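# Load two socket boards into tray, cap with frame

## Task

Place both short circuit boards that carry a black socket inside the flat black tray, then lay the clear frame over the tray so it rests on the tray's rim; afterwards open the grippers and pull the arms away.

## Robot and tools

Robot: two arms, left_arm and right_arm, each with six joints and a two-finger gripper. Despite their names, left_arm sits on the +y side of the scene; the names say nothing about sides of any image.

Scene frame: origin on the table surface midway between the arms, +x reaching out over the table, +z up. The state line in each result prints, per arm, end_effector_position (metres) and end_effector_quat_wxyz in this frame. The printed position is the point between the finger pads, roughly 1 cm short of the fingertips, and can be somewhat wrong, especially when the arm is stretched far. The fingers point along the gripper's +z axis and close along its y axis.

Tool execute_actions takes "actions", a list holding zero or one item, plus optional "pictures" (boolean; images are included unless set false). An empty list sends nothing and just reports the state. An item with only "steps" (1 to 300) is a wait: no new command, returns after that many 1/30 s steps since the previous result. An item with "rows" is a motion: "rows" is a list of 1 to 15 rows, "steps" at most 15 (default 15); one row is used per step and the final row repeats if rows run out. A refused call moves nothing.

Each row is a single list of 14 numbers covering both arms, always all 14 even when only one arm should move: left_arm waist, shoulder, elbow, wrist pitch, wrist yaw, wrist roll, opening, then the same seven for right_arm. The joint numbers are absolute target angles in radians, in the same convention as the Joint positions line, not offsets. Stated ranges per arm: waist -2.618 to 3.054, shoulder 0.000 to 3.142, elbow 0.000 to 3.142, wrist pitch -1.571 to 1.571, wrist yaw -1.571 to 1.571, wrist roll -2.094 to 2.094. True ends may differ by up to 0.036 rad. A target beyond a range by over 0.036 rad, and farther out than the joint's last reported angle, gets the whole call refused; a target past the real end is clipped there, and a "joint sent to its limit" line may appear (possibly about an earlier motion). Absence of that line does not prove more travel exists.

Opening is an absolute command from -1 (closed) to +1 (fully open, pad gap 0.094 m). grip_measured reports the actual opening on that same scale; away from the extremes the fingers go to where grip_measured equals your number. To hold something, keep commanding below grip_measured: about 0.03 under is firm, less is gentler. Readings may be off by about 1 mm per gripper, constant through a scene. Pad force tops out around 50 to 62 N, less for parts thinner than about 2 mm.

Motion limits: each step the sent target stays within a lead of the measured angle (waist 0.202, shoulder 0.258, elbow 0.238, wrist pitch 0.573, wrist yaw and roll 0.522 rad), and if a step's targets would move the gripper over 70 mm from where it is, all joints are scaled back. So big moves take several calls. Between calls the arms keep heading to the last row sent until everything has nearly stopped or a step is HELD; then only a new action resumes travel. Your thinking and writing time lets the robot keep moving.

Result lines: Joint positions and Joint velocities give, per arm, the six joints (rad, rad/s) then the pad gap (m, m/s). Joint torques list the six joints' drive outputs, noisy and offset, nonzero even in free air. "joint command not followed" means a clearance check altered or blocked joint targets on some steps (other parts of the row still ran). HELD marks steps where your row was partly or wholly not sent. MOTOR HOT appears from 75 °C; at 90 °C an arm halts for 10 s, and at 100 °C it stops holding and falls; these show as OVER-TEMPERATURE FAULT. Avoid long loaded holds.

Tool zoom_image: "camera" is one of cam_head_left, cam_head_right, cam_high, cam_low, cam_left_wrist, cam_right_wrist (each 504x504); "region" is [x0, y0, x1, y1] in pixels from the top-left corner, at most 504 by 504. It returns a closer look at that camera's latest image.

Tool finished_scene takes "scene" (integer) and ends that scene irreversibly, reporting success; the goal must hold at that moment. Replying with no tool call ends everything.

Suggested order: look, pick each black-socket board and set it in the tray, then lift the clear frame and lower it onto the tray rim, open, retract both arms, confirm visually, then call finished_scene.

Avoid: knocking or placing anything off the table, dropping or slamming parts, pressing hard into things, and letting the two arms collide or push on each other. Parts you hold may get brief tugs and loose items may be nudged, so recheck positions.

Each tool is called by a JSON object that holds its "method" and its "body".

## Session

{"method": "execute_actions", "body": {"actions": []}}

Scene clock: 0.00 s of 6000.00 s.
left_arm: end_effector_position=(+0.2338, +0.5276, +0.2414) grip_measured=+1.000 end_effector_quat_wxyz=(+0.225, -0.389, +0.892, +0.052) | right_arm: end_effector_position=(+0.4161, -0.0972, +0.2624) grip_measured=+1.000 end_effector_quat_wxyz=(+0.426, -0.462, +0.666, +0.402)
Joint positions: left_arm=[ 0.859  1.367  1.478 -1.228  0.107  0.031  0.094] | right_arm=[ 0.205  1.751  1.442 -0.342 -1.027 -0.429  0.094]
Joint velocities: left_arm=[-0.012 -0.002  0.017  0.007  0.081  0.066  0.   ] | right_arm=[ 0.002 -0.002  0.002  0.037 -0.037 -0.022  0.   ]
Joint torques (N m, as the arm reports them, + toward a larger angle): no reading
Motor temperatures (°C, as the motors report them): left_arm=[27 35 35 26 26 27] | right_arm=[27 30 34 27 26 28]

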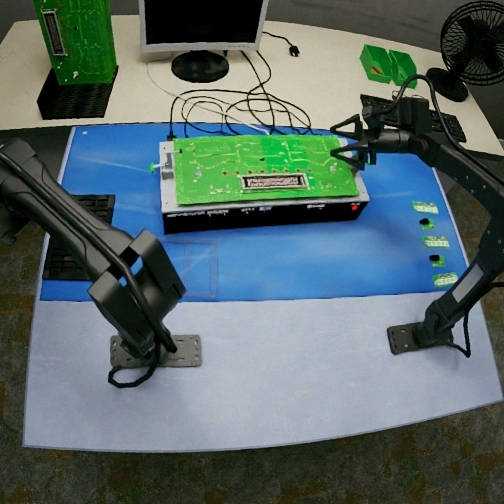

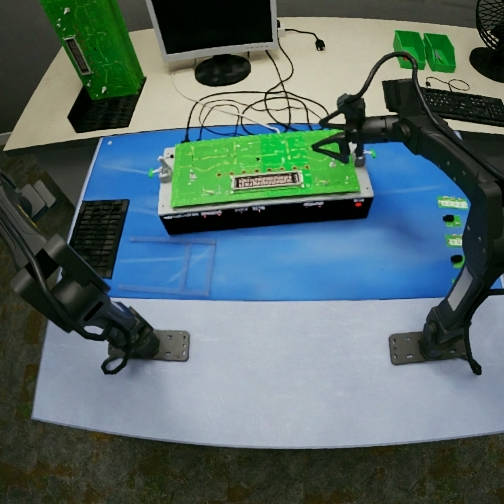

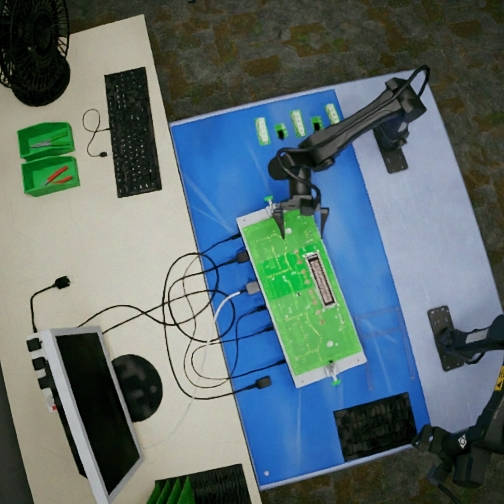

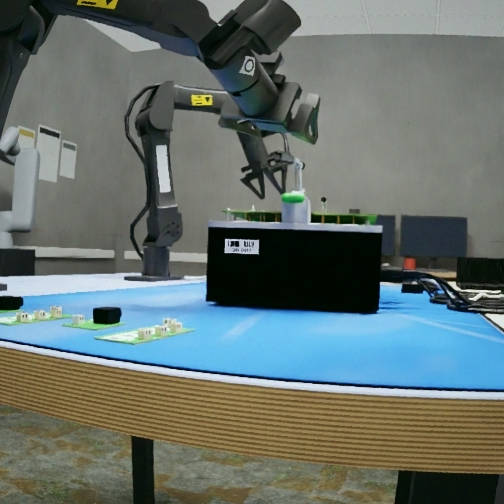

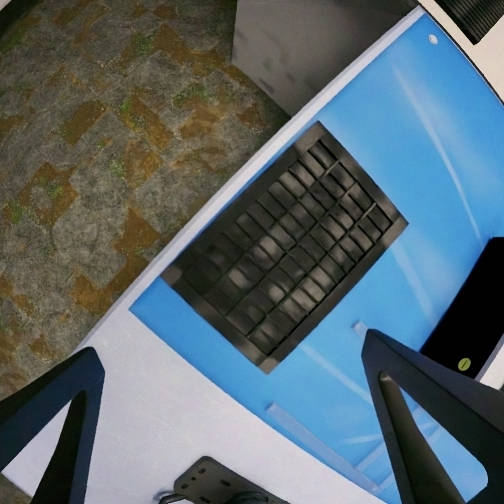

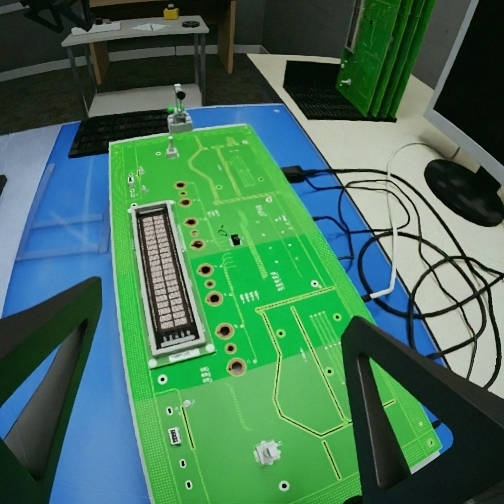

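{"method": "execute_actions", "body": {"actions": [{"rows":[[0.86,1.36,1.49,-1.23,0.1,0.03,1,0.17,1.73,1.45,-0.36,-0.96,-0.53,0.9],[0.86,1.36,1.49,-1.23,0.1,0.03,1,0.13,1.71,1.45,-0.38,-0.89,-0.63,0.8],[0.86,1.36,1.49,-1.23,0.1,0.03,1,0.09,1.69,1.45,-0.4,-0.82,-0.73,0.7],[0.86,1.36,1.49,-1.23,0.1,0.03,1,0.04,1.66,1.45,-0.43,-0.75,-0.83,0.6],[0.86,1.36,1.49,-1.23,0.1,0.03,1,-0.01,1.63,1.45,-0.46,-0.68,-0.93,0.5],[0.86,1.36,1.49,-1.23,0.1,0.03,1,-0.06,1.6,1.44,-0.5,-0.61,-1.03,0.4],[0.86,1.36,1.49,-1.23,0.1,0.03,1,-0.11,1.57,1.42,-0.55,-0.54,-1.13,0.3],[0.86,1.36,1.49,-1.23,0.1,0.03,1,-0.16,1.54,1.4,-0.61,-0.47,-1.23,0.2],[0.86,1.36,1.49,-1.23,0.1,0.03,1,-0.21,1.52,1.37,-0.68,-0.4,-1.33,0.1],[0.86,1.36,1.49,-1.23,0.1,0.03,1,-0.26,1.5,1.33,-0.75,-0.33,-1.43,0],[0.86,1.36,1.49,-1.23,0.1,0.03,1,-0.31,1.48,1.29,-0.83,-0.26,-1.53,-0.1],[0.86,1.36,1.49,-1.23,0.1,0.03,1,-0.35,1.46,1.24,-0.91,-0.19,-1.63,-0.2],[0.86,1.36,1.49,-1.23,0.1,0.03,1,-0.39,1.44,1.18,-1.0,-0.12,-1.73,-0.2],[0.86,1.36,1.49,-1.23,0.1,0.03,1,-0.42,1.42,1.11,-1.1,-0.06,-1.85,-0.2],[0.86,1.36,1.49,-1.23,0.1,0.03,1,-0.44,1.4,1.04,-1.21,0,-1.98,-0.2]],"steps":15}], "pictures": false}}

{"method": "execute_actions", "body": {"actions": [{"steps":25}]}}

Scene clock: 33.07 s of 6000.00 s.
left_arm: end_effector_position=(+0.2338, +0.5276, +0.2414) grip_measured=+1.000 end_effector_quat_wxyz=(+0.225, -0.389, +0.892, +0.052) | right_arm: end_effector_position=(+0.4371, -0.3773, +0.2139) grip_measured=-0.198 end_effector_quat_wxyz=(+0.404, -0.465, +0.786, -0.052)
Joint positions: left_arm=[ 0.859  1.367  1.478 -1.228  0.107  0.031  0.094] | right_arm=[-0.29   1.53   1.304 -0.623 -0.473 -1.142  0.038]
Joint velocities: left_arm=[ 0.012 -0.002  0.007 -0.051  0.037 -0.037  0.   ] | right_arm=[-0.759 -0.379 -0.813 -1.004  1.077 -1.092 -0.001]
Joint torques (N m, as the arm reports them, + toward a larger angle): left_arm=[ 0.02 -4.18  6.78  0.9   0.01  0.02] | right_arm=[ 0.43 -7.47  6.54  0.94 -0.33 -0.11]
Motor temperatures (°C, as the motors report them): left_arm=[27 36 38 28 26 27] | right_arm=[27 35 37 29 26 28]
Steps of this call (steps 1 to 90: nothing new was sent; then 29.57 s passed at rest; steps 91 to 105: all 15 steps of this action). Readings (joint positions):
91: left_arm=[0.859 1.367 1.478 -1.228 0.107 0.031] | right_arm=[0.203 1.751 1.442 -0.343 -1.019 -0.444]
92: left_arm=[0.859 1.367 1.478 -1.228 0.107 0.031] | right_arm=[0.195 1.750 1.442 -0.347 -1.000 -0.475]
94: left_arm=[0.859 1.367 1.478 -1.228 0.107 0.031] | right_arm=[0.153 1.740 1.442 -0.368 -0.935 -0.574]
98: left_arm=[0.859 1.367 1.478 -1.228 0.107 0.031] | right_arm=[-0.013 1.678 1.435 -0.431 -0.770 -0.800]
105: the state above

Scene clock: 33.90 s of 6000.00 s.
left_arm: end_effector_position=(+0.2338, +0.5276, +0.2414) grip_measured=+1.000 end_effector_quat_wxyz=(+0.225, -0.389, +0.892, +0.052) | right_arm: end_effector_position=(+0.2288, -0.4381, +0.0932) grip_measured=-0.198 end_effector_quat_wxyz=(-0.003, +0.705, -0.709, -0.008)
Joint positions: left_arm=[ 0.859  1.367  1.478 -1.228  0.107  0.031  0.094] | right_arm=[-0.432  1.428  1.035 -1.191 -0.012 -1.962  0.038]
Joint velocities: left_arm=[-0.007  0.017  0.007 -0.095 -0.037 -0.051  0.   ] | right_arm=[-0.007 -0.002 -0.002 -0.051  0.022 -0.095 -0.   ]
Joint torques (N m, as the arm reports them, + toward a larger angle): left_arm=[ 0.06 -4.29  6.65  0.88 -0.03  0.02] | right_arm=[-0.53 -6.18  6.89  0.04  0.09 -0.16]
Motor temperatures (°C, as the motors report them): left_arm=[27 36 38 28 26 27] | right_arm=[27 35 37 29 26 28]
Steps of this call (steps 1 to 25: the robot went on to your last target). Readings (joint positions):
1: left_arm=[0.859 1.367 1.478 -1.228 0.107 0.031] | right_arm=[-0.315 1.518 1.274 -0.660 -0.435 -1.179]
2: left_arm=[0.859 1.367 1.478 -1.228 0.107 0.031] | right_arm=[-0.336 1.509 1.244 -0.697 -0.399 -1.219]
4: left_arm=[0.859 1.367 1.478 -1.228 0.107 0.031] | right_arm=[-0.370 1.494 1.181 -0.778 -0.326 -1.312]
8: left_arm=[0.859 1.367 1.478 -1.228 0.107 0.031] | right_arm=[-0.417 1.464 1.070 -0.975 -0.168 -1.602]
25: the state above

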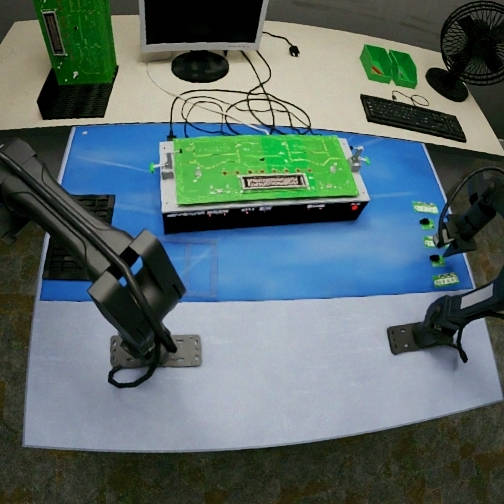

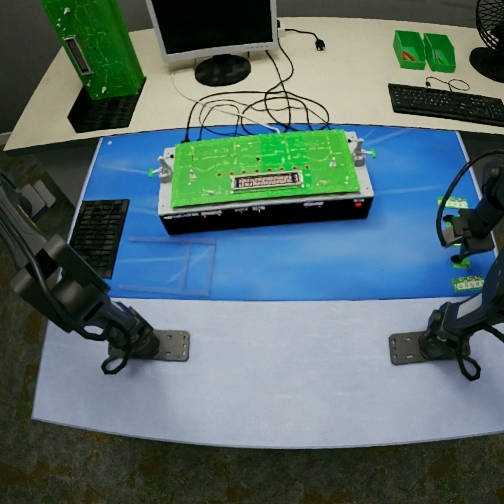

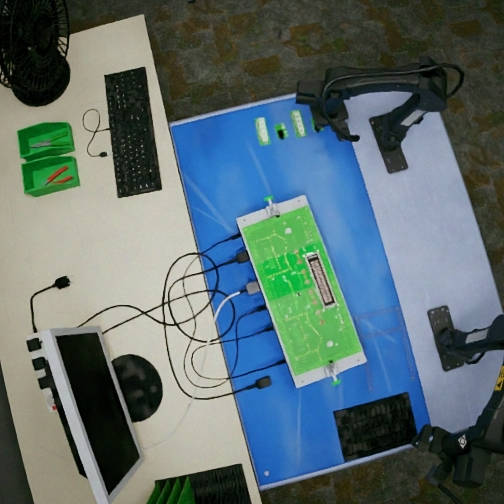

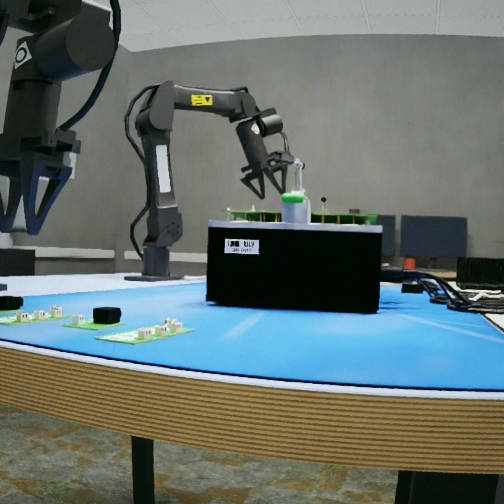

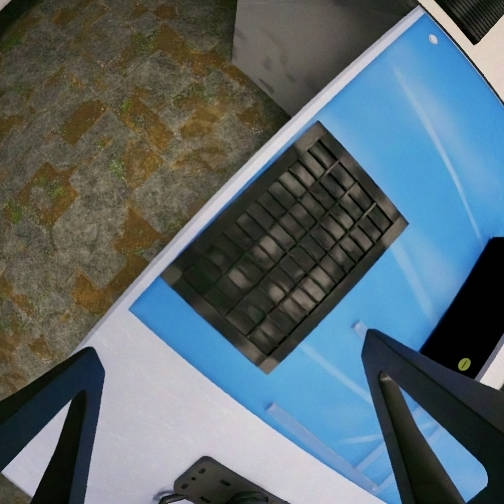

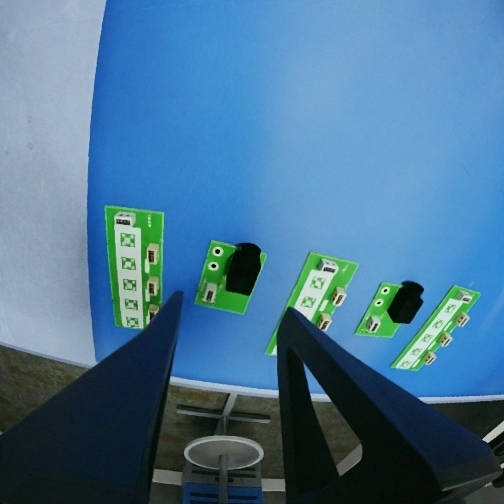

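{"method": "execute_actions", "body": {"actions": [{"rows":[[0.86,1.36,1.49,-1.23,0.1,0.03,1,-0.46,1.44,1.02,-1.16,0,-1.96,-0.2],[0.86,1.36,1.49,-1.23,0.1,0.03,1,-0.48,1.46,1.0,-1.12,0,-1.94,-0.2],[0.86,1.36,1.49,-1.23,0.1,0.03,1,-0.5,1.49,0.98,-1.07,0,-1.92,-0.2],[0.86,1.36,1.49,-1.23,0.1,0.03,1,-0.52,1.52,0.955,-1.005,0,-1.89,-0.2]],"steps":15}]}}

Scene clock: 48.23 s of 6000.00 s.
left_arm: end_effector_position=(+0.2338, +0.5276, +0.2414) grip_measured=+1.000 end_effector_quat_wxyz=(+0.225, -0.389, +0.892, +0.052) | right_arm: end_effector_position=(+0.2332, -0.4625, +0.0529) grip_measured=-0.198 end_effector_quat_wxyz=(-0.001, -0.654, +0.756, +0.007)
Joint positions: left_arm=[ 0.859  1.367  1.478 -1.228  0.107  0.031  0.094] | right_arm=[-0.512  1.522  0.954 -1.017 -0.004 -1.903  0.038]
Joint velocities: left_arm=[-0.012  0.032 -0.007 -0.007 -0.095 -0.022  0.   ] | right_arm=[ 0.002  0.002  0.007  0.051 -0.066  0.095 -0.   ]
Joint torques (N m, as the arm reports them, + toward a larger angle): left_arm=[-0.08 -4.36  6.73  0.92 -0.01  0.03] | right_arm=[-0.47 -4.94  6.22  0.21  0.05  0.05]
Motor temperatures (°C, as the motors report them): left_arm=[27 36 39 28 26 27] | right_arm=[27 34 37 28 26 28]
Steps of this call (steps 1 to 30: the robot went on to your last target; steps 31 to 90: nothing new was sent; then 10.83 s passed at rest; steps 91 to 105: all 15 steps of this action). Readings (joint positions):
91: left_arm=[0.859 1.367 1.478 -1.228 0.107 0.031] | right_arm=[-0.434 1.428 1.034 -1.190 -0.009 -1.970]
92: left_arm=[0.859 1.367 1.478 -1.228 0.107 0.031] | right_arm=[-0.442 1.428 1.030 -1.179 -0.009 -1.967]
94: left_arm=[0.859 1.367 1.478 -1.228 0.107 0.031] | right_arm=[-0.473 1.446 1.008 -1.135 -0.009 -1.949]
98: left_arm=[0.859 1.367 1.478 -1.228 0.107 0.031] | right_arm=[-0.512 1.515 0.961 -1.055 -0.004 -1.919]
105: the state above

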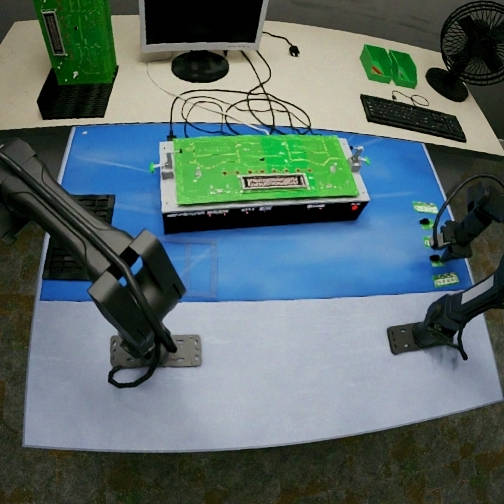

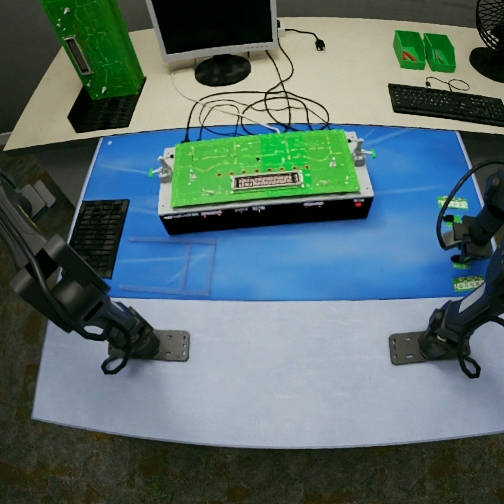

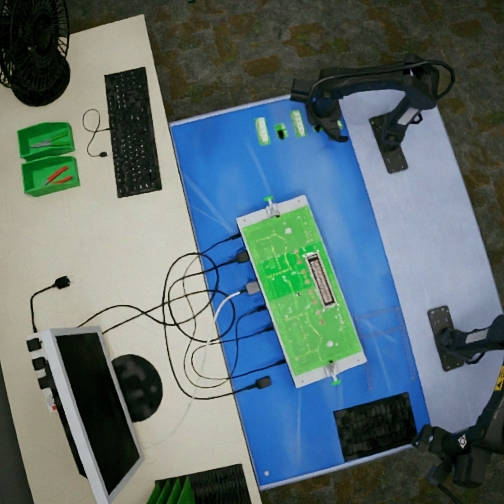

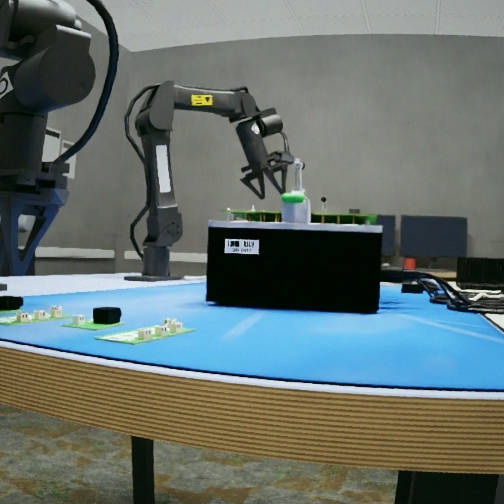

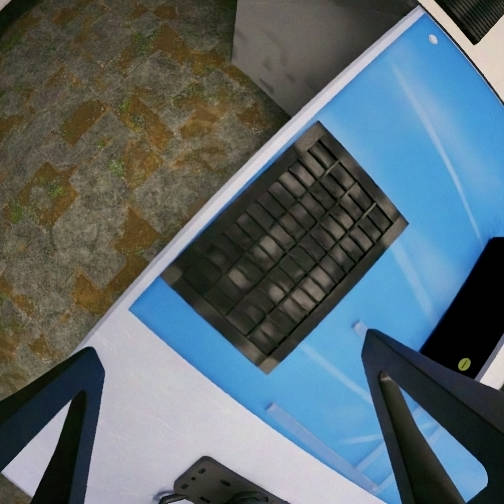

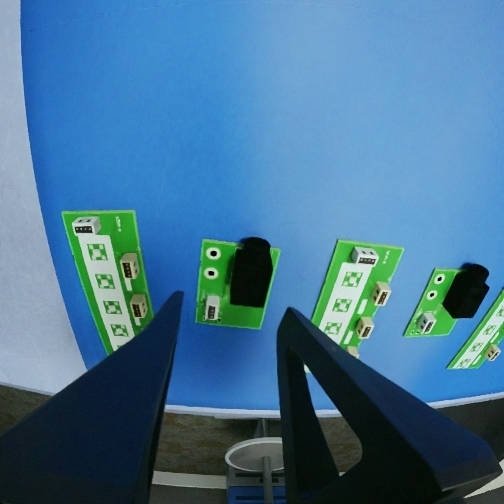

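{"method": "execute_actions", "body": {"actions": [{"rows":[[0.86,1.36,1.49,-1.23,0.1,0.03,1,-0.525,1.54,0.95,-0.97,0,-1.9,-0.3],[0.86,1.36,1.49,-1.23,0.1,0.03,1,-0.525,1.555,0.94,-0.94,0,-1.9,-0.4],[0.86,1.36,1.49,-1.23,0.1,0.03,1,-0.525,1.565,0.93,-0.92,0,-1.9,-0.4],[0.86,1.36,1.49,-1.23,0.1,0.03,1,-0.525,1.57,0.92,-0.905,0,-1.9,-0.4],[0.86,1.36,1.49,-1.23,0.1,0.03,1,-0.525,1.575,0.912,-0.895,0,-1.9,-0.4]],"steps":15}]}}

Scene clock: 58.83 s of 6000.00 s.
left_arm: end_effector_position=(+0.2338, +0.5276, +0.2414) grip_measured=+1.000 end_effector_quat_wxyz=(+0.225, -0.389, +0.892, +0.052) | right_arm: end_effector_position=(+0.2439, -0.4680, +0.0336) grip_measured=-0.398 end_effector_quat_wxyz=(+0.005, -0.653, +0.757, -0.007)
Joint positions: left_arm=[ 0.859  1.367  1.478 -1.228  0.107  0.031  0.094] | right_arm=[-0.512  1.567  0.917 -0.904 -0.004 -1.899  0.028]
Joint velocities: left_arm=[-0.012 -0.002  0.002 -0.007 -0.037  0.037  0.   ] | right_arm=[-0.022  0.002 -0.002  0.051 -0.022 -0.037 -0.   ]
Joint torques (N m, as the arm reports them, + toward a larger angle): left_arm=[-0.06 -4.34  6.69  0.9  -0.01  0.01] | right_arm=[-0.88 -4.59  5.65  0.27  0.05 -0.05]
Motor temperatures (°C, as the motors report them): left_arm=[27 36 39 28 26 27] | right_arm=[27 33 36 28 26 28]
Steps of this call (steps 1 to 15: the robot went on to your last target; steps 16 to 90: nothing new was sent; then 7.10 s passed at rest; steps 91 to 105: all 15 steps of this action). Readings (joint positions):
91: left_arm=[0.859 1.367 1.478 -1.228 0.107 0.031] | right_arm=[-0.512 1.522 0.954 -1.005 -0.004 -1.899]
92: left_arm=[0.859 1.367 1.478 -1.228 0.107 0.031] | right_arm=[-0.512 1.524 0.954 -0.997 -0.004 -1.899]
94: left_arm=[0.859 1.367 1.478 -1.228 0.107 0.031] | right_arm=[-0.512 1.535 0.949 -0.967 -0.004 -1.899]
98: left_arm=[0.859 1.367 1.478 -1.228 0.107 0.031] | right_arm=[-0.512 1.563 0.922 -0.923 -0.004 -1.899]
105: the state above

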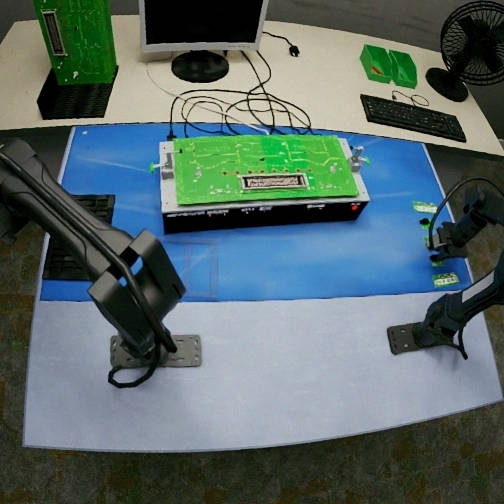

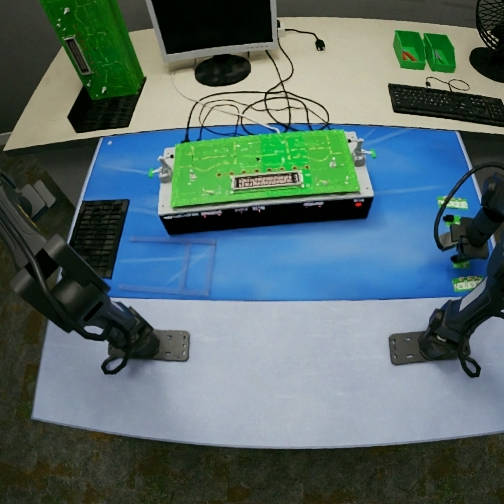

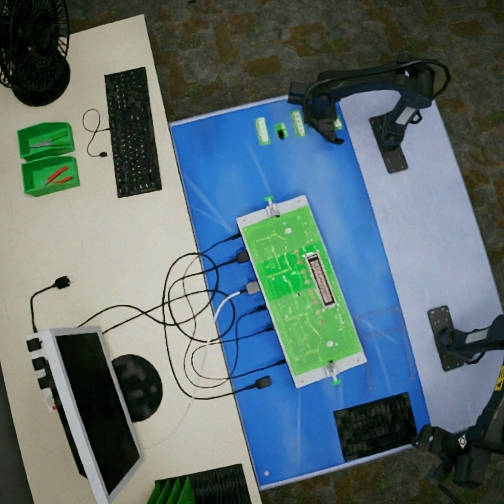

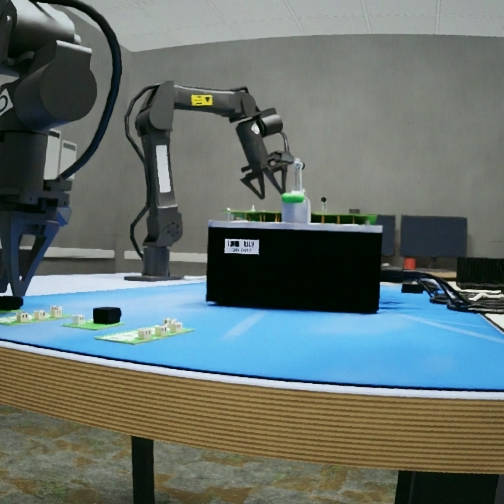

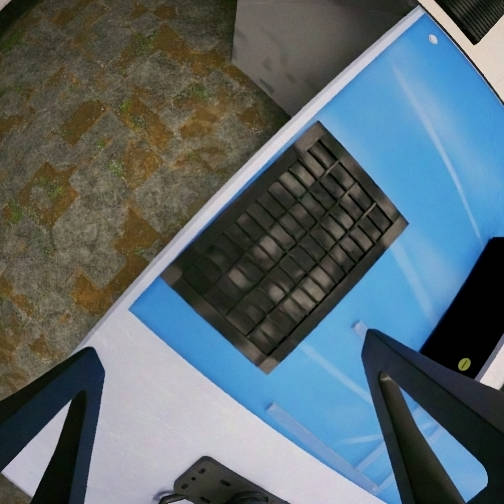

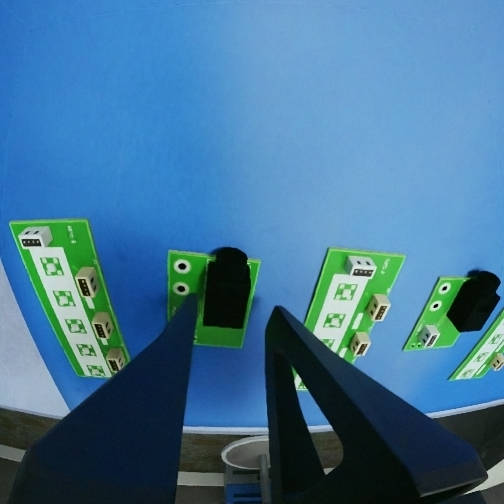

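{"method": "execute_actions", "body": {"actions": [{"rows":[[0.86,1.36,1.49,-1.23,0.1,0.03,1,-0.53,1.58,0.905,-0.91,0,-1.9,-0.4],[0.86,1.36,1.49,-1.23,0.1,0.03,1,-0.53,1.585,0.9,-0.905,0,-1.9,-0.4],[0.86,1.36,1.49,-1.23,0.1,0.03,1,-0.53,1.59,0.893,-0.895,0,-1.9,-0.4],[0.86,1.36,1.49,-1.23,0.1,0.03,1,-0.53,1.595,0.886,-0.88,0,-1.9,-0.4],[0.86,1.36,1.49,-1.23,0.1,0.03,1,-0.53,1.60,0.878,-0.865,0,-1.9,-0.4]],"steps":15}]}}

Scene clock: 66.80 s of 6000.00 s.
left_arm: end_effector_position=(+0.2338, +0.5276, +0.2414) grip_measured=+1.000 end_effector_quat_wxyz=(+0.225, -0.389, +0.892, +0.052) | right_arm: end_effector_position=(+0.2382, -0.4669, +0.0210) grip_measured=-0.398 end_effector_quat_wxyz=(+0.001, -0.650, +0.760, +0.004)
Joint positions: left_arm=[ 0.859  1.367  1.478 -1.228  0.107  0.031  0.094] | right_arm=[-0.519  1.59   0.885 -0.872 -0.004 -1.899  0.028]
Joint velocities: left_arm=[-0.007 -0.002  0.007 -0.022 -0.066 -0.022  0.   ] | right_arm=[-0.002 -0.012  0.017 -0.022  0.081 -0.022  0.001]
Joint torques (N m, as the arm reports them, + toward a larger angle): left_arm=[-0.04 -4.18  6.63  0.89 -0.05  0.05] | right_arm=[-0.79 -4.39  5.36  0.23  0.05 -0.05]
Motor temperatures (°C, as the motors report them): left_arm=[27 36 39 28 26 27] | right_arm=[27 33 36 28 26 28]
Steps of this call (steps 1 to 15: the robot went on to your last target; steps 16 to 90: nothing new was sent; then 4.47 s passed at rest; steps 91 to 105: all 15 steps of this action). Readings (joint positions):
91: left_arm=[0.859 1.367 1.478 -1.228 0.107 0.031] | right_arm=[-0.513 1.567 0.917 -0.898 -0.004 -1.899]
92: left_arm=[0.859 1.367 1.478 -1.228 0.107 0.031] | right_arm=[-0.515 1.567 0.917 -0.898 -0.004 -1.899]
94: left_arm=[0.859 1.367 1.478 -1.228 0.107 0.031] | right_arm=[-0.518 1.567 0.911 -0.893 -0.004 -1.899]
98: left_arm=[0.859 1.367 1.478 -1.228 0.107 0.031] | right_arm=[-0.519 1.584 0.889 -0.879 -0.004 -1.899]
105: the state above

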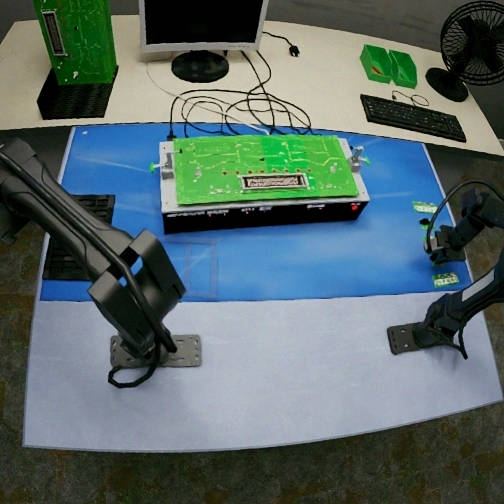

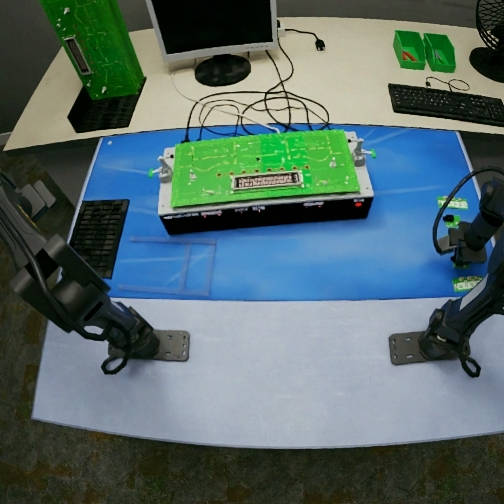

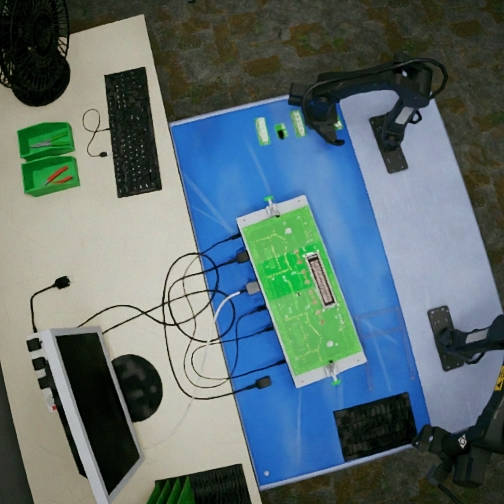

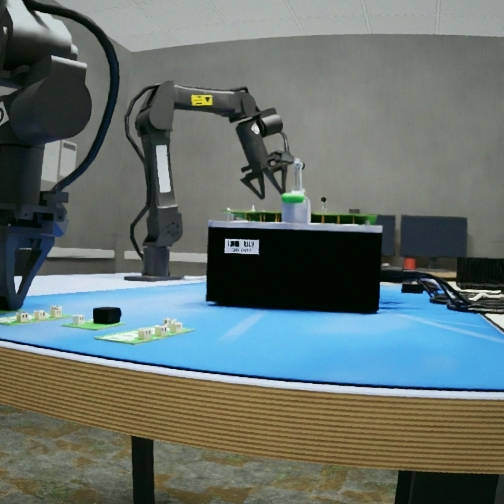

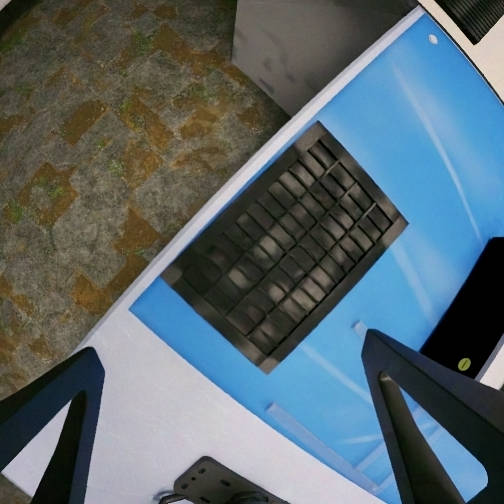

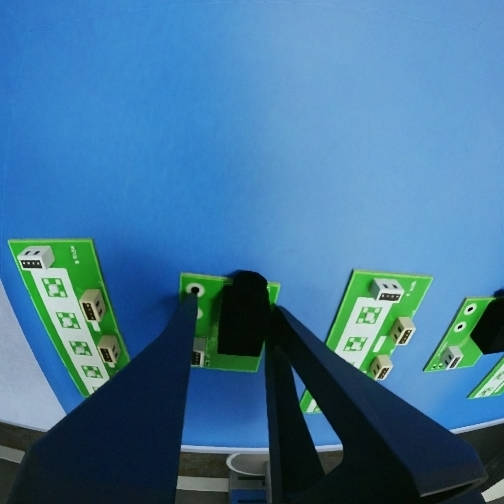

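Shift +2.5 mm, slightly lower, close.

{"method": "execute_actions", "body": {"actions": [{"rows":[[0.86,1.36,1.49,-1.23,0.1,0.03,1,-0.53,1.607,0.875,-0.85,0,-1.9,-0.45],[0.86,1.36,1.49,-1.23,0.1,0.03,1,-0.53,1.607,0.875,-0.85,0,-1.9,-0.45],[0.86,1.36,1.49,-1.23,0.1,0.03,1,-0.53,1.607,0.875,-0.85,0,-1.9,-0.45],[0.86,1.36,1.49,-1.23,0.1,0.03,1,-0.53,1.607,0.875,-0.85,0,-1.9,-0.5],[0.86,1.36,1.49,-1.23,0.1,0.03,1,-0.53,1.607,0.875,-0.85,0,-1.9,-0.55],[0.86,1.36,1.49,-1.23,0.1,0.03,1,-0.53,1.607,0.875,-0.85,0,-1.9,-0.6],[0.86,1.36,1.49,-1.23,0.1,0.03,1,-0.53,1.607,0.875,-0.85,0,-1.9,-0.64],[0.86,1.36,1.49,-1.23,0.1,0.03,1,-0.53,1.607,0.875,-0.85,0,-1.9,-0.67],[0.86,1.36,1.49,-1.23,0.1,0.03,1,-0.53,1.607,0.875,-0.85,0,-1.9,-0.70],[0.86,1.36,1.49,-1.23,0.1,0.03,1,-0.53,1.607,0.875,-0.85,0,-1.9,-0.725]],"steps":15}], "pictures": false}}

Scene clock: 79.10 s of 6000.00 s.
left_arm: end_effector_position=(+0.2338, +0.5276, +0.2414) grip_measured=+1.000 end_effector_quat_wxyz=(+0.225, -0.389, +0.892, +0.052) | right_arm: end_effector_position=(+0.2420, -0.4689, +0.0210) grip_measured=-0.688 end_effector_quat_wxyz=(+0.004, -0.650, +0.760, -0.004)
Joint positions: left_arm=[ 0.859  1.367  1.478 -1.228  0.107  0.031  0.094] | right_arm=[-0.519  1.59   0.885 -0.854 -0.004 -1.899  0.015]
Joint velocities: left_arm=[-0.007 -0.002  0.017  0.022 -0.051  0.007  0.   ] | right_arm=[ 0.002 -0.007 -0.012  0.022  0.051 -0.022  0.   ]
Joint torques (N m, as the arm reports them, + toward a larger angle): left_arm=[-0.06 -4.12  6.65  0.91  0.    0.02] | right_arm=[-0.79 -3.96  5.11  0.27  0.05 -0.05]
Motor temperatures (°C, as the motors report them): left_arm=[27 36 40 28 26 27] | right_arm=[27 32 36 28 26 28]
Steps of this call (steps 1 to 15: the robot went on to your last target; steps 16 to 90: nothing new was sent; then 8.80 s passed at rest; steps 91 to 105: all 15 steps of this action). Readings (joint positions):
91: left_arm=[0.859 1.367 1.478 -1.228 0.107 0.031] | right_arm=[-0.519 1.590 0.885 -0.867 -0.004 -1.899]
92: left_arm=[0.859 1.367 1.478 -1.228 0.107 0.031] | right_arm=[-0.519 1.590 0.885 -0.865 -0.004 -1.899]
94: left_arm=[0.859 1.367 1.478 -1.228 0.107 0.031] | right_arm=[-0.519 1.590 0.885 -0.860 -0.004 -1.899]
98: left_arm=[0.859 1.367 1.478 -1.228 0.107 0.031] | right_arm=[-0.519 1.590 0.885 -0.856 -0.004 -1.899]
105: the state above

{"method": "execute_actions", "body": {"actions": [{"rows":[[0.82,1.35,1.47,-1.24,0.09,0.05,0.9,-0.53,1.58,0.9,-0.88,0,-1.9,-0.725],[0.78,1.34,1.45,-1.25,0.08,0.07,0.8,-0.53,1.55,0.92,-0.92,0,-1.9,-0.725],[0.74,1.33,1.43,-1.26,0.07,0.09,0.7,-0.53,1.51,0.93,-0.97,0,-1.88,-0.725],[0.7,1.32,1.41,-1.27,0.06,0.11,0.6,-0.52,1.47,0.94,-1.02,0,-1.85,-0.725],[0.66,1.31,1.39,-1.28,0.05,0.13,0.5,-0.5,1.43,0.95,-1.07,0,-1.81,-0.725],[0.62,1.3,1.37,-1.29,0.04,0.15,0.4,-0.47,1.39,0.95,-1.12,0,-1.77,-0.725],[0.58,1.29,1.35,-1.3,0.03,0.17,0.3,-0.43,1.36,0.95,-1.15,0,-1.73,-0.725],[0.54,1.28,1.33,-1.31,0.02,0.19,0.2,-0.38,1.33,0.95,-1.18,0,-1.69,-0.725],[0.5,1.27,1.31,-1.32,0.01,0.21,0.1,-0.32,1.31,0.95,-1.2,0,-1.64,-0.725],[0.46,1.26,1.29,-1.33,0,0.23,0,-0.26,1.3,0.95,-1.2,0,-1.59,-0.725],[0.42,1.25,1.27,-1.34,0,0.25,-0.1,-0.2,1.3,0.95,-1.2,0,-1.54,-0.725],[0.38,1.24,1.25,-1.35,0,0.27,-0.2,-0.14,1.3,0.95,-1.2,0,-1.49,-0.725],[0.34,1.23,1.23,-1.36,0,0.29,-0.3,-0.08,1.3,0.95,-1.2,0,-1.44,-0.725],[0.3,1.22,1.21,-1.37,0,0.31,-0.3,-0.02,1.3,0.95,-1.2,0,-1.39,-0.725],[0.26,1.21,1.19,-1.37,0,0.33,-0.3,0.04,1.3,0.95,-1.2,0,-1.34,-0.725]],"steps":15}], "pictures": false}}

{"method": "execute_actions", "body": {"actions": [{"rows":[[0.22,1.2,1.17,-1.37,0,0.35,-0.3,0.1,1.3,0.95,-1.2,0,-1.29,-0.725],[0.18,1.2,1.15,-1.37,0,0.37,-0.3,0.16,1.3,0.95,-1.2,0,-1.24,-0.725],[0.14,1.2,1.13,-1.37,0,0.39,-0.3,0.22,1.3,0.95,-1.2,0,-1.19,-0.725],[0.1,1.2,1.11,-1.37,0,0.41,-0.3,0.28,1.3,0.95,-1.2,0,-1.14,-0.725],[0.06,1.2,1.09,-1.37,0,0.43,-0.3,0.34,1.3,0.95,-1.2,0,-1.09,-0.725],[0.02,1.2,1.07,-1.37,0,0.45,-0.3,0.4,1.3,0.95,-1.2,0,-1.04,-0.725],[-0.02,1.2,1.05,-1.37,0,0.47,-0.3,0.46,1.32,0.97,-1.2,0,-0.99,-0.725],[-0.06,1.2,1.03,-1.37,0,0.49,-0.3,0.52,1.35,1.0,-1.2,0,-0.94,-0.725],[-0.1,1.2,1.01,-1.37,0,0.49,-0.3,0.58,1.38,1.03,-1.2,0,-0.89,-0.725],[-0.14,1.2,1.0,-1.37,0,0.49,-0.3,0.64,1.42,1.07,-1.2,0,-0.84,-0.725],[-0.18,1.2,1.0,-1.37,0,0.49,-0.3,0.7,1.46,1.11,-1.2,0,-0.79,-0.725],[-0.22,1.2,1.0,-1.37,0,0.49,-0.3,0.76,1.5,1.15,-1.2,0,-0.74,-0.725],[-0.25,1.2,1.0,-1.37,0,0.49,-0.3,0.81,1.54,1.19,-1.2,0,-0.7,-0.725],[-0.28,1.2,1.0,-1.37,0,0.49,-0.3,0.86,1.58,1.23,-1.2,0,-0.66,-0.725],[-0.3,1.2,1.0,-1.37,0,0.49,-0.3,0.9,1.62,1.27,-1.2,0,-0.63,-0.725]],"steps":15}], "pictures": false}}

{"method": "execute_actions", "body": {"actions": [{"rows":[[-0.3,1.2,1.0,-1.37,0,0.49,-0.3,0.93,1.66,1.31,-1.2,0,-0.61,-0.725],[-0.3,1.2,1.0,-1.37,0,0.49,-0.3,0.95,1.7,1.35,-1.19,0,-0.6,-0.725],[-0.3,1.2,1.0,-1.37,0,0.49,-0.3,0.95,1.74,1.39,-1.18,0,-0.6,-0.725],[-0.3,1.2,1.0,-1.37,0,0.49,-0.3,0.95,1.78,1.42,-1.17,0,-0.6,-0.725],[-0.3,1.2,1.0,-1.37,0,0.49,-0.3,0.95,1.82,1.45,-1.16,0,-0.6,-0.725],[-0.3,1.2,1.0,-1.37,0,0.49,-0.3,0.95,1.86,1.48,-1.15,0,-0.6,-0.725],[-0.3,1.2,1.0,-1.37,0,0.49,-0.3,0.95,1.89,1.5,-1.14,0,-0.6,-0.725],[-0.3,1.2,1.0,-1.37,0,0.49,-0.3,0.95,1.92,1.51,-1.13,0,-0.6,-0.725],[-0.3,1.2,1.0,-1.37,0,0.49,-0.3,0.95,1.94,1.52,-1.12,0,-0.6,-0.725],[-0.3,1.2,1.0,-1.37,0,0.49,-0.3,0.95,1.95,1.52,-1.11,0,-0.6,-0.725]],"steps":15}]}}

Scene clock: 136.40 s of 6000.00 s.
left_arm: end_effector_position=(+0.2476, +0.3796, +0.1845) grip_measured=-0.295 end_effector_quat_wxyz=(+0.117, -0.054, +0.991, +0.024) | right_arm: end_effector_position=(+0.2329, -0.3589, +0.0926) grip_measured=-0.688 end_effector_quat_wxyz=(+0.018, -0.685, +0.728, -0.021)
Joint positions: left_arm=[ 0.334  1.248  1.236 -1.319  0.022  0.24   0.033] | right_arm=[-0.064  1.311  0.939 -1.144  0.005 -1.538  0.015]
Joint velocities: left_arm=[-1.131 -0.295 -0.589 -0.3   -0.037  0.491 -0.007] | right_arm=[ 1.673 -0.002 -0.007 -0.198 -0.022  1.355  0.   ]
Joint torques (N m, as the arm reports them, + toward a larger angle): left_arm=[-0.39 -3.8   4.75  0.39 -0.05  0.08] | right_arm=[ 0.07 -4.18  7.51  0.14 -0.03  0.03]
Motor temperatures (°C, as the motors report them): left_arm=[27 36 40 29 26 27] | right_arm=[27 32 35 27 26 28]
Steps of this call (steps 1 to 15: the robot went on to your last target; steps 16 to 90: nothing new was sent; then 53.80 s passed at rest; steps 91 to 105: all 15 steps of this action). Readings (joint positions):
91: left_arm=[0.856 1.367 1.478 -1.228 0.104 0.032] | right_arm=[-0.519 1.590 0.885 -0.855 -0.004 -1.899]
92: left_arm=[0.844 1.366 1.476 -1.228 0.097 0.036] | right_arm=[-0.519 1.590 0.886 -0.861 -0.004 -1.899]
94: left_arm=[0.788 1.356 1.456 -1.228 0.082 0.054] | right_arm=[-0.519 1.570 0.893 -0.896 -0.004 -1.891]
98: left_arm=[0.615 1.318 1.378 -1.251 0.060 0.112] | right_arm=[-0.466 1.422 0.920 -1.020 0.003 -1.811]
105: the state above

Scene clock: 136.90 s of 6000.00 s.
left_arm: end_effector_position=(+0.1961, +0.2583, +0.1259) grip_measured=-0.298 end_effector_quat_wxyz=(+0.001, +0.340, +0.940, -0.002) | right_arm: end_effector_position=(+0.1947, -0.1522, +0.1054) grip_measured=-0.688 end_effector_quat_wxyz=(-0.011, +0.740, -0.673, +0.003)
Joint positions: left_arm=[-0.249  1.215  1.007 -1.362  0.005  0.464  0.033] | right_arm=[ 0.812  1.541  1.187 -1.195  0.007 -0.819  0.015]
Joint velocities: left_arm=[-0.813 -0.007 -0.017 -0.007 -0.051  0.154  0.   ] | right_arm=[ 1.37   1.209  1.199  0.066  0.037  1.15  -0.   ]
Joint torques (N m, as the arm reports them, + toward a larger angle): left_arm=[-0.06 -3.23  4.84  0.07 -0.02  0.12] | right_arm=[ 0.28 -4.89  7.38  0.2  -0.04  0.04]
Motor temperatures (°C, as the motors report them): left_arm=[27 36 40 29 26 27] | right_arm=[27 32 35 27 26 28]
Steps of this call (steps 1 to 15: all 15 steps of this action). Readings (joint positions):
1: left_arm=[0.294 1.238 1.215 -1.327 0.020 0.260] | right_arm=[-0.004 1.311 0.939 -1.150 0.005 -1.492]
2: left_arm=[0.254 1.229 1.196 -1.334 0.017 0.279] | right_arm=[0.055 1.311 0.939 -1.155 0.005 -1.445]
4: left_arm=[0.175 1.217 1.158 -1.343 0.014 0.318] | right_arm=[0.175 1.311 0.939 -1.162 0.005 -1.350]
8: left_arm=[0.015 1.215 1.078 -1.349 0.009 0.397] | right_arm=[0.415 1.316 0.945 -1.174 0.005 -1.155]
15: the state above

Scene clock: 137.40 s of 6000.00 s.
left_arm: end_effector_position=(+0.1942, +0.2511, +0.1259) grip_measured=-0.298 end_effector_quat_wxyz=(+0.001, +0.367, +0.930, -0.002) | right_arm: end_effector_position=(+0.2152, -0.0501, +0.0568) grip_measured=-0.688 end_effector_quat_wxyz=(+0.008, +0.720, -0.694, +0.003)
Joint positions: left_arm=[-0.29   1.215  1.007 -1.363  0.005  0.479  0.033] | right_arm=[ 0.954  1.962  1.493 -1.118  0.002 -0.617  0.015]
Joint velocities: left_arm=[-0.017 -0.007  0.007  0.051 -0.022  0.037 -0.001] | right_arm=[-0.012  0.017  0.012  0.007 -0.037  0.066 -0.001]
Joint torques (N m, as the arm reports them, + toward a larger angle): left_arm=[-0.67 -3.09  4.79  0.05 -0.06  0.11] | right_arm=[-0.28 -9.37  8.7   0.24 -0.01  0.06]
Motor temperatures (°C, as the motors report them): left_arm=[27 36 40 29 26 27] | right_arm=[27 32 36 27 26 28]
Steps of this call (steps 1 to 15: all 15 steps of this action). Readings (joint positions):
1: left_arm=[-0.272 1.215 1.007 -1.363 0.005 0.467] | right_arm=[0.858 1.583 1.227 -1.193 0.007 -0.780]
2: left_arm=[-0.285 1.215 1.007 -1.363 0.005 0.470] | right_arm=[0.896 1.624 1.267 -1.191 0.006 -0.746]
4: left_arm=[-0.290 1.215 1.007 -1.363 0.005 0.474] | right_arm=[0.943 1.704 1.343 -1.186 0.003 -0.697]
8: left_arm=[-0.290 1.215 1.007 -1.363 0.005 0.477] | right_arm=[0.954 1.854 1.463 -1.157 0.002 -0.645]
15: the state above

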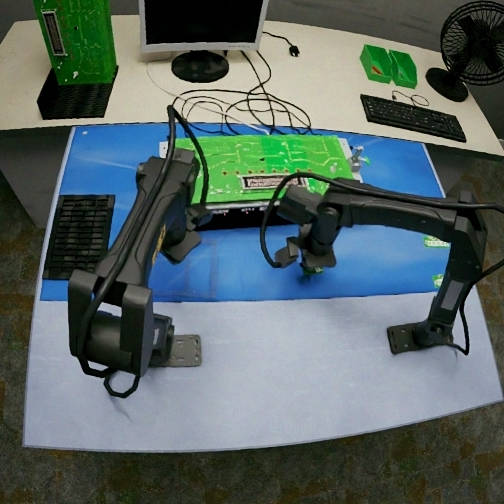

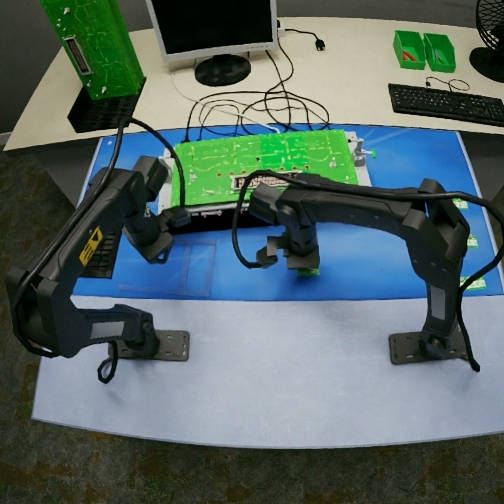

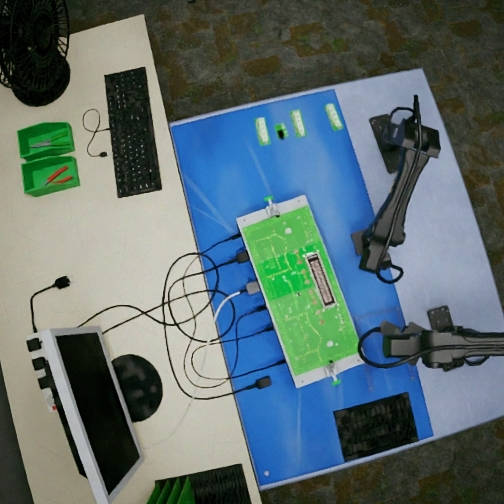

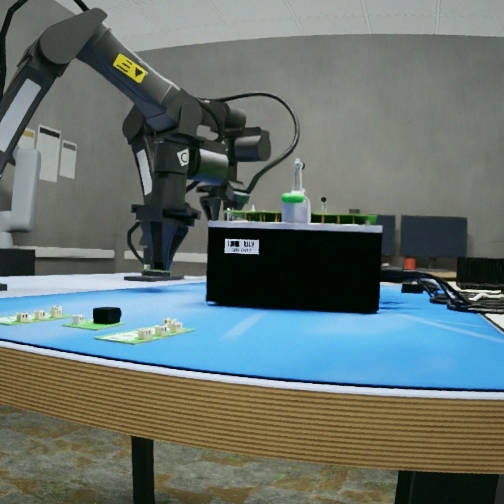

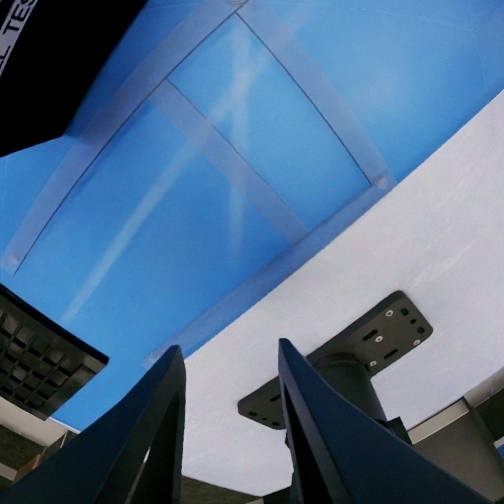

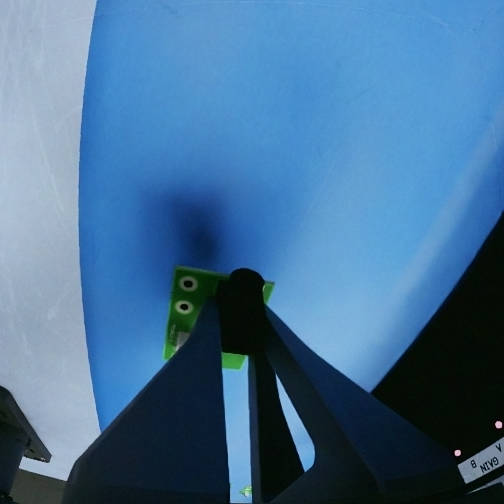

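{"method": "execute_actions", "body": {"actions": [{"rows":[[-0.3,1.2,1.0,-1.37,0,0.49,-0.3,0.95,1.96,1.49,-1.09,0,-0.6,-0.725],[-0.3,1.2,1.0,-1.37,0,0.49,-0.3,0.95,1.97,1.475,-1.07,0,-0.6,-0.725],[-0.3,1.2,1.0,-1.37,0,0.49,-0.3,0.95,1.978,1.465,-1.055,0,-0.6,-0.725],[-0.3,1.2,1.0,-1.37,0,0.49,-0.3,0.95,1.985,1.455,-1.04,0,-0.6,-0.725],[-0.3,1.2,1.0,-1.37,0,0.49,-0.3,0.95,1.99,1.447,-1.025,0,-0.6,-0.725],[-0.3,1.2,1.0,-1.37,0,0.49,-0.3,0.95,1.995,1.44,-1.01,0,-0.6,-0.725]],"steps":15}], "pictures": false}}

Scene clock: 149.63 s of 6000.00 s.
left_arm: end_effector_position=(+0.1942, +0.2511, +0.1259) grip_measured=-0.298 end_effector_quat_wxyz=(+0.001, +0.367, +0.930, -0.002) | right_arm: end_effector_position=(+0.2182, -0.0455, +0.0340) grip_measured=-0.688 end_effector_quat_wxyz=(+0.002, +0.717, -0.697, +0.001)
Joint positions: left_arm=[-0.29   1.215  1.007 -1.363  0.005  0.48   0.033] | right_arm=[ 0.954  1.994  1.444 -1.026  0.002 -0.609  0.015]
Joint velocities: left_arm=[ 0.002  0.007  0.002  0.037  0.022 -0.007 -0.001] | right_arm=[ 0.007  0.007  0.002  0.051 -0.037 -0.037  0.   ]
Joint torques (N m, as the arm reports them, + toward a larger angle): left_arm=[-0.78 -3.09  4.91  0.08 -0.03  0.14] | right_arm=[-0.27 -8.54  5.95  0.26 -0.01  0.06]
Motor temperatures (°C, as the motors report them): left_arm=[27 35 39 28 26 27] | right_arm=[27 35 37 27 26 28]
Steps of this call (steps 1 to 15: the robot went on to your last target; steps 16 to 90: nothing new was sent; then 8.73 s passed at rest; steps 91 to 105: all 15 steps of this action). Readings (joint positions):
91: left_arm=[-0.290 1.215 1.007 -1.363 0.005 0.480] | right_arm=[0.954 1.962 1.494 -1.115 0.002 -0.609]
92: left_arm=[-0.290 1.215 1.007 -1.363 0.005 0.480] | right_arm=[0.954 1.962 1.493 -1.109 0.002 -0.609]
94: left_arm=[-0.290 1.215 1.007 -1.363 0.005 0.480] | right_arm=[0.954 1.962 1.482 -1.088 0.002 -0.609]
98: left_arm=[-0.290 1.215 1.007 -1.363 0.005 0.480] | right_arm=[0.954 1.979 1.454 -1.049 0.002 -0.609]
105: the state above

{"method": "execute_actions", "body": {"actions": [{"rows":[[-0.3,1.2,1.0,-1.37,0,0.49,-0.3,0.95,1.995,1.432,-1.005,0,-0.6,-0.725],[-0.3,1.2,1.0,-1.37,0,0.49,-0.3,0.95,1.995,1.424,-1.0,0,-0.6,-0.725],[-0.3,1.2,1.0,-1.37,0,0.49,-0.3,0.95,1.995,1.416,-0.99,0,-0.6,-0.725],[-0.3,1.2,1.0,-1.37,0,0.49,-0.3,0.95,1.995,1.408,-0.985,0,-0.6,-0.725]],"steps":15}]}}

Scene clock: 156.33 s of 6000.00 s.
left_arm: end_effector_position=(+0.1942, +0.2511, +0.1259) grip_measured=-0.298 end_effector_quat_wxyz=(+0.001, +0.367, +0.930, -0.002) | right_arm: end_effector_position=(+0.2168, -0.0477, +0.0267) grip_measured=-0.688 end_effector_quat_wxyz=(+0.002, +0.717, -0.697, +0.001)
Joint positions: left_arm=[-0.29   1.215  1.007 -1.363  0.005  0.48   0.033] | right_arm=[ 0.954  1.994  1.414 -0.996  0.002 -0.609  0.015]
Joint velocities: left_arm=[-0.007  0.022  0.002 -0.007  0.007 -0.095  0.001] | right_arm=[-0.007 -0.007 -0.007  0.022  0.007  0.022  0.   ]
Joint torques (N m, as the arm reports them, + toward a larger angle): left_arm=[-0.68 -3.27  4.87  0.06 -0.03  0.1 ] | right_arm=[-0.26 -8.49  5.69  0.28  0.    0.06]
Motor temperatures (°C, as the motors report them): left_arm=[27 35 39 28 26 27] | right_arm=[27 35 36 27 26 28]
Steps of this call (steps 1 to 15: the robot went on to your last target; steps 16 to 90: nothing new was sent; then 3.20 s passed at rest; steps 91 to 105: all 15 steps of this action). Readings (joint positions):
91: left_arm=[-0.290 1.215 1.007 -1.363 0.005 0.480] | right_arm=[0.954 1.994 1.444 -1.018 0.002 -0.609]
92: left_arm=[-0.290 1.215 1.007 -1.363 0.005 0.480] | right_arm=[0.954 1.994 1.442 -1.016 0.002 -0.609]
94: left_arm=[-0.290 1.215 1.007 -1.363 0.005 0.480] | right_arm=[0.954 1.994 1.432 -1.006 0.002 -0.609]
98: left_arm=[-0.290 1.215 1.007 -1.363 0.005 0.480] | right_arm=[0.954 1.994 1.414 -1.001 0.002 -0.609]
105: the state above

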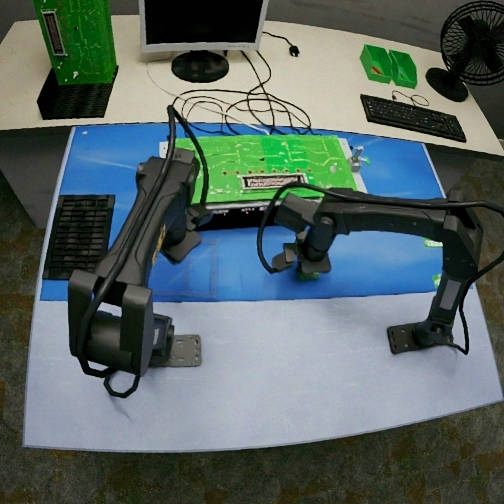

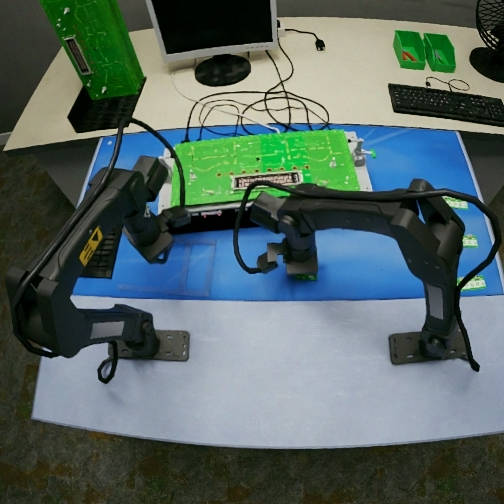

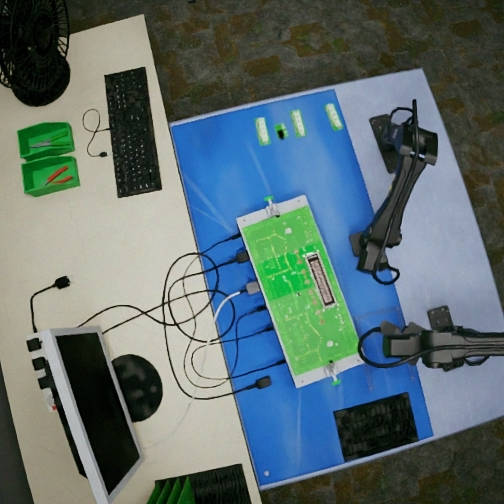

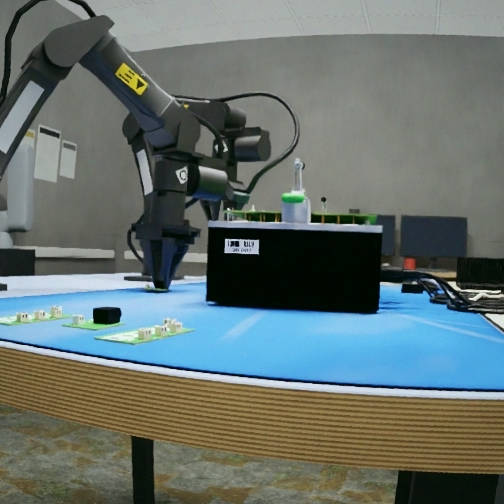

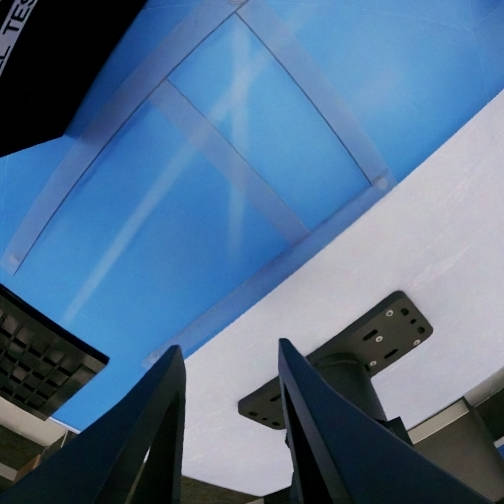

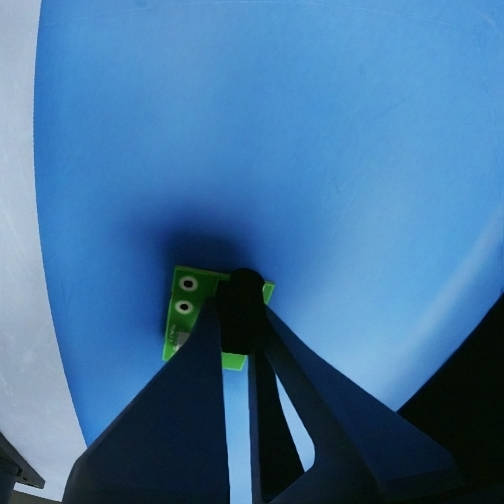

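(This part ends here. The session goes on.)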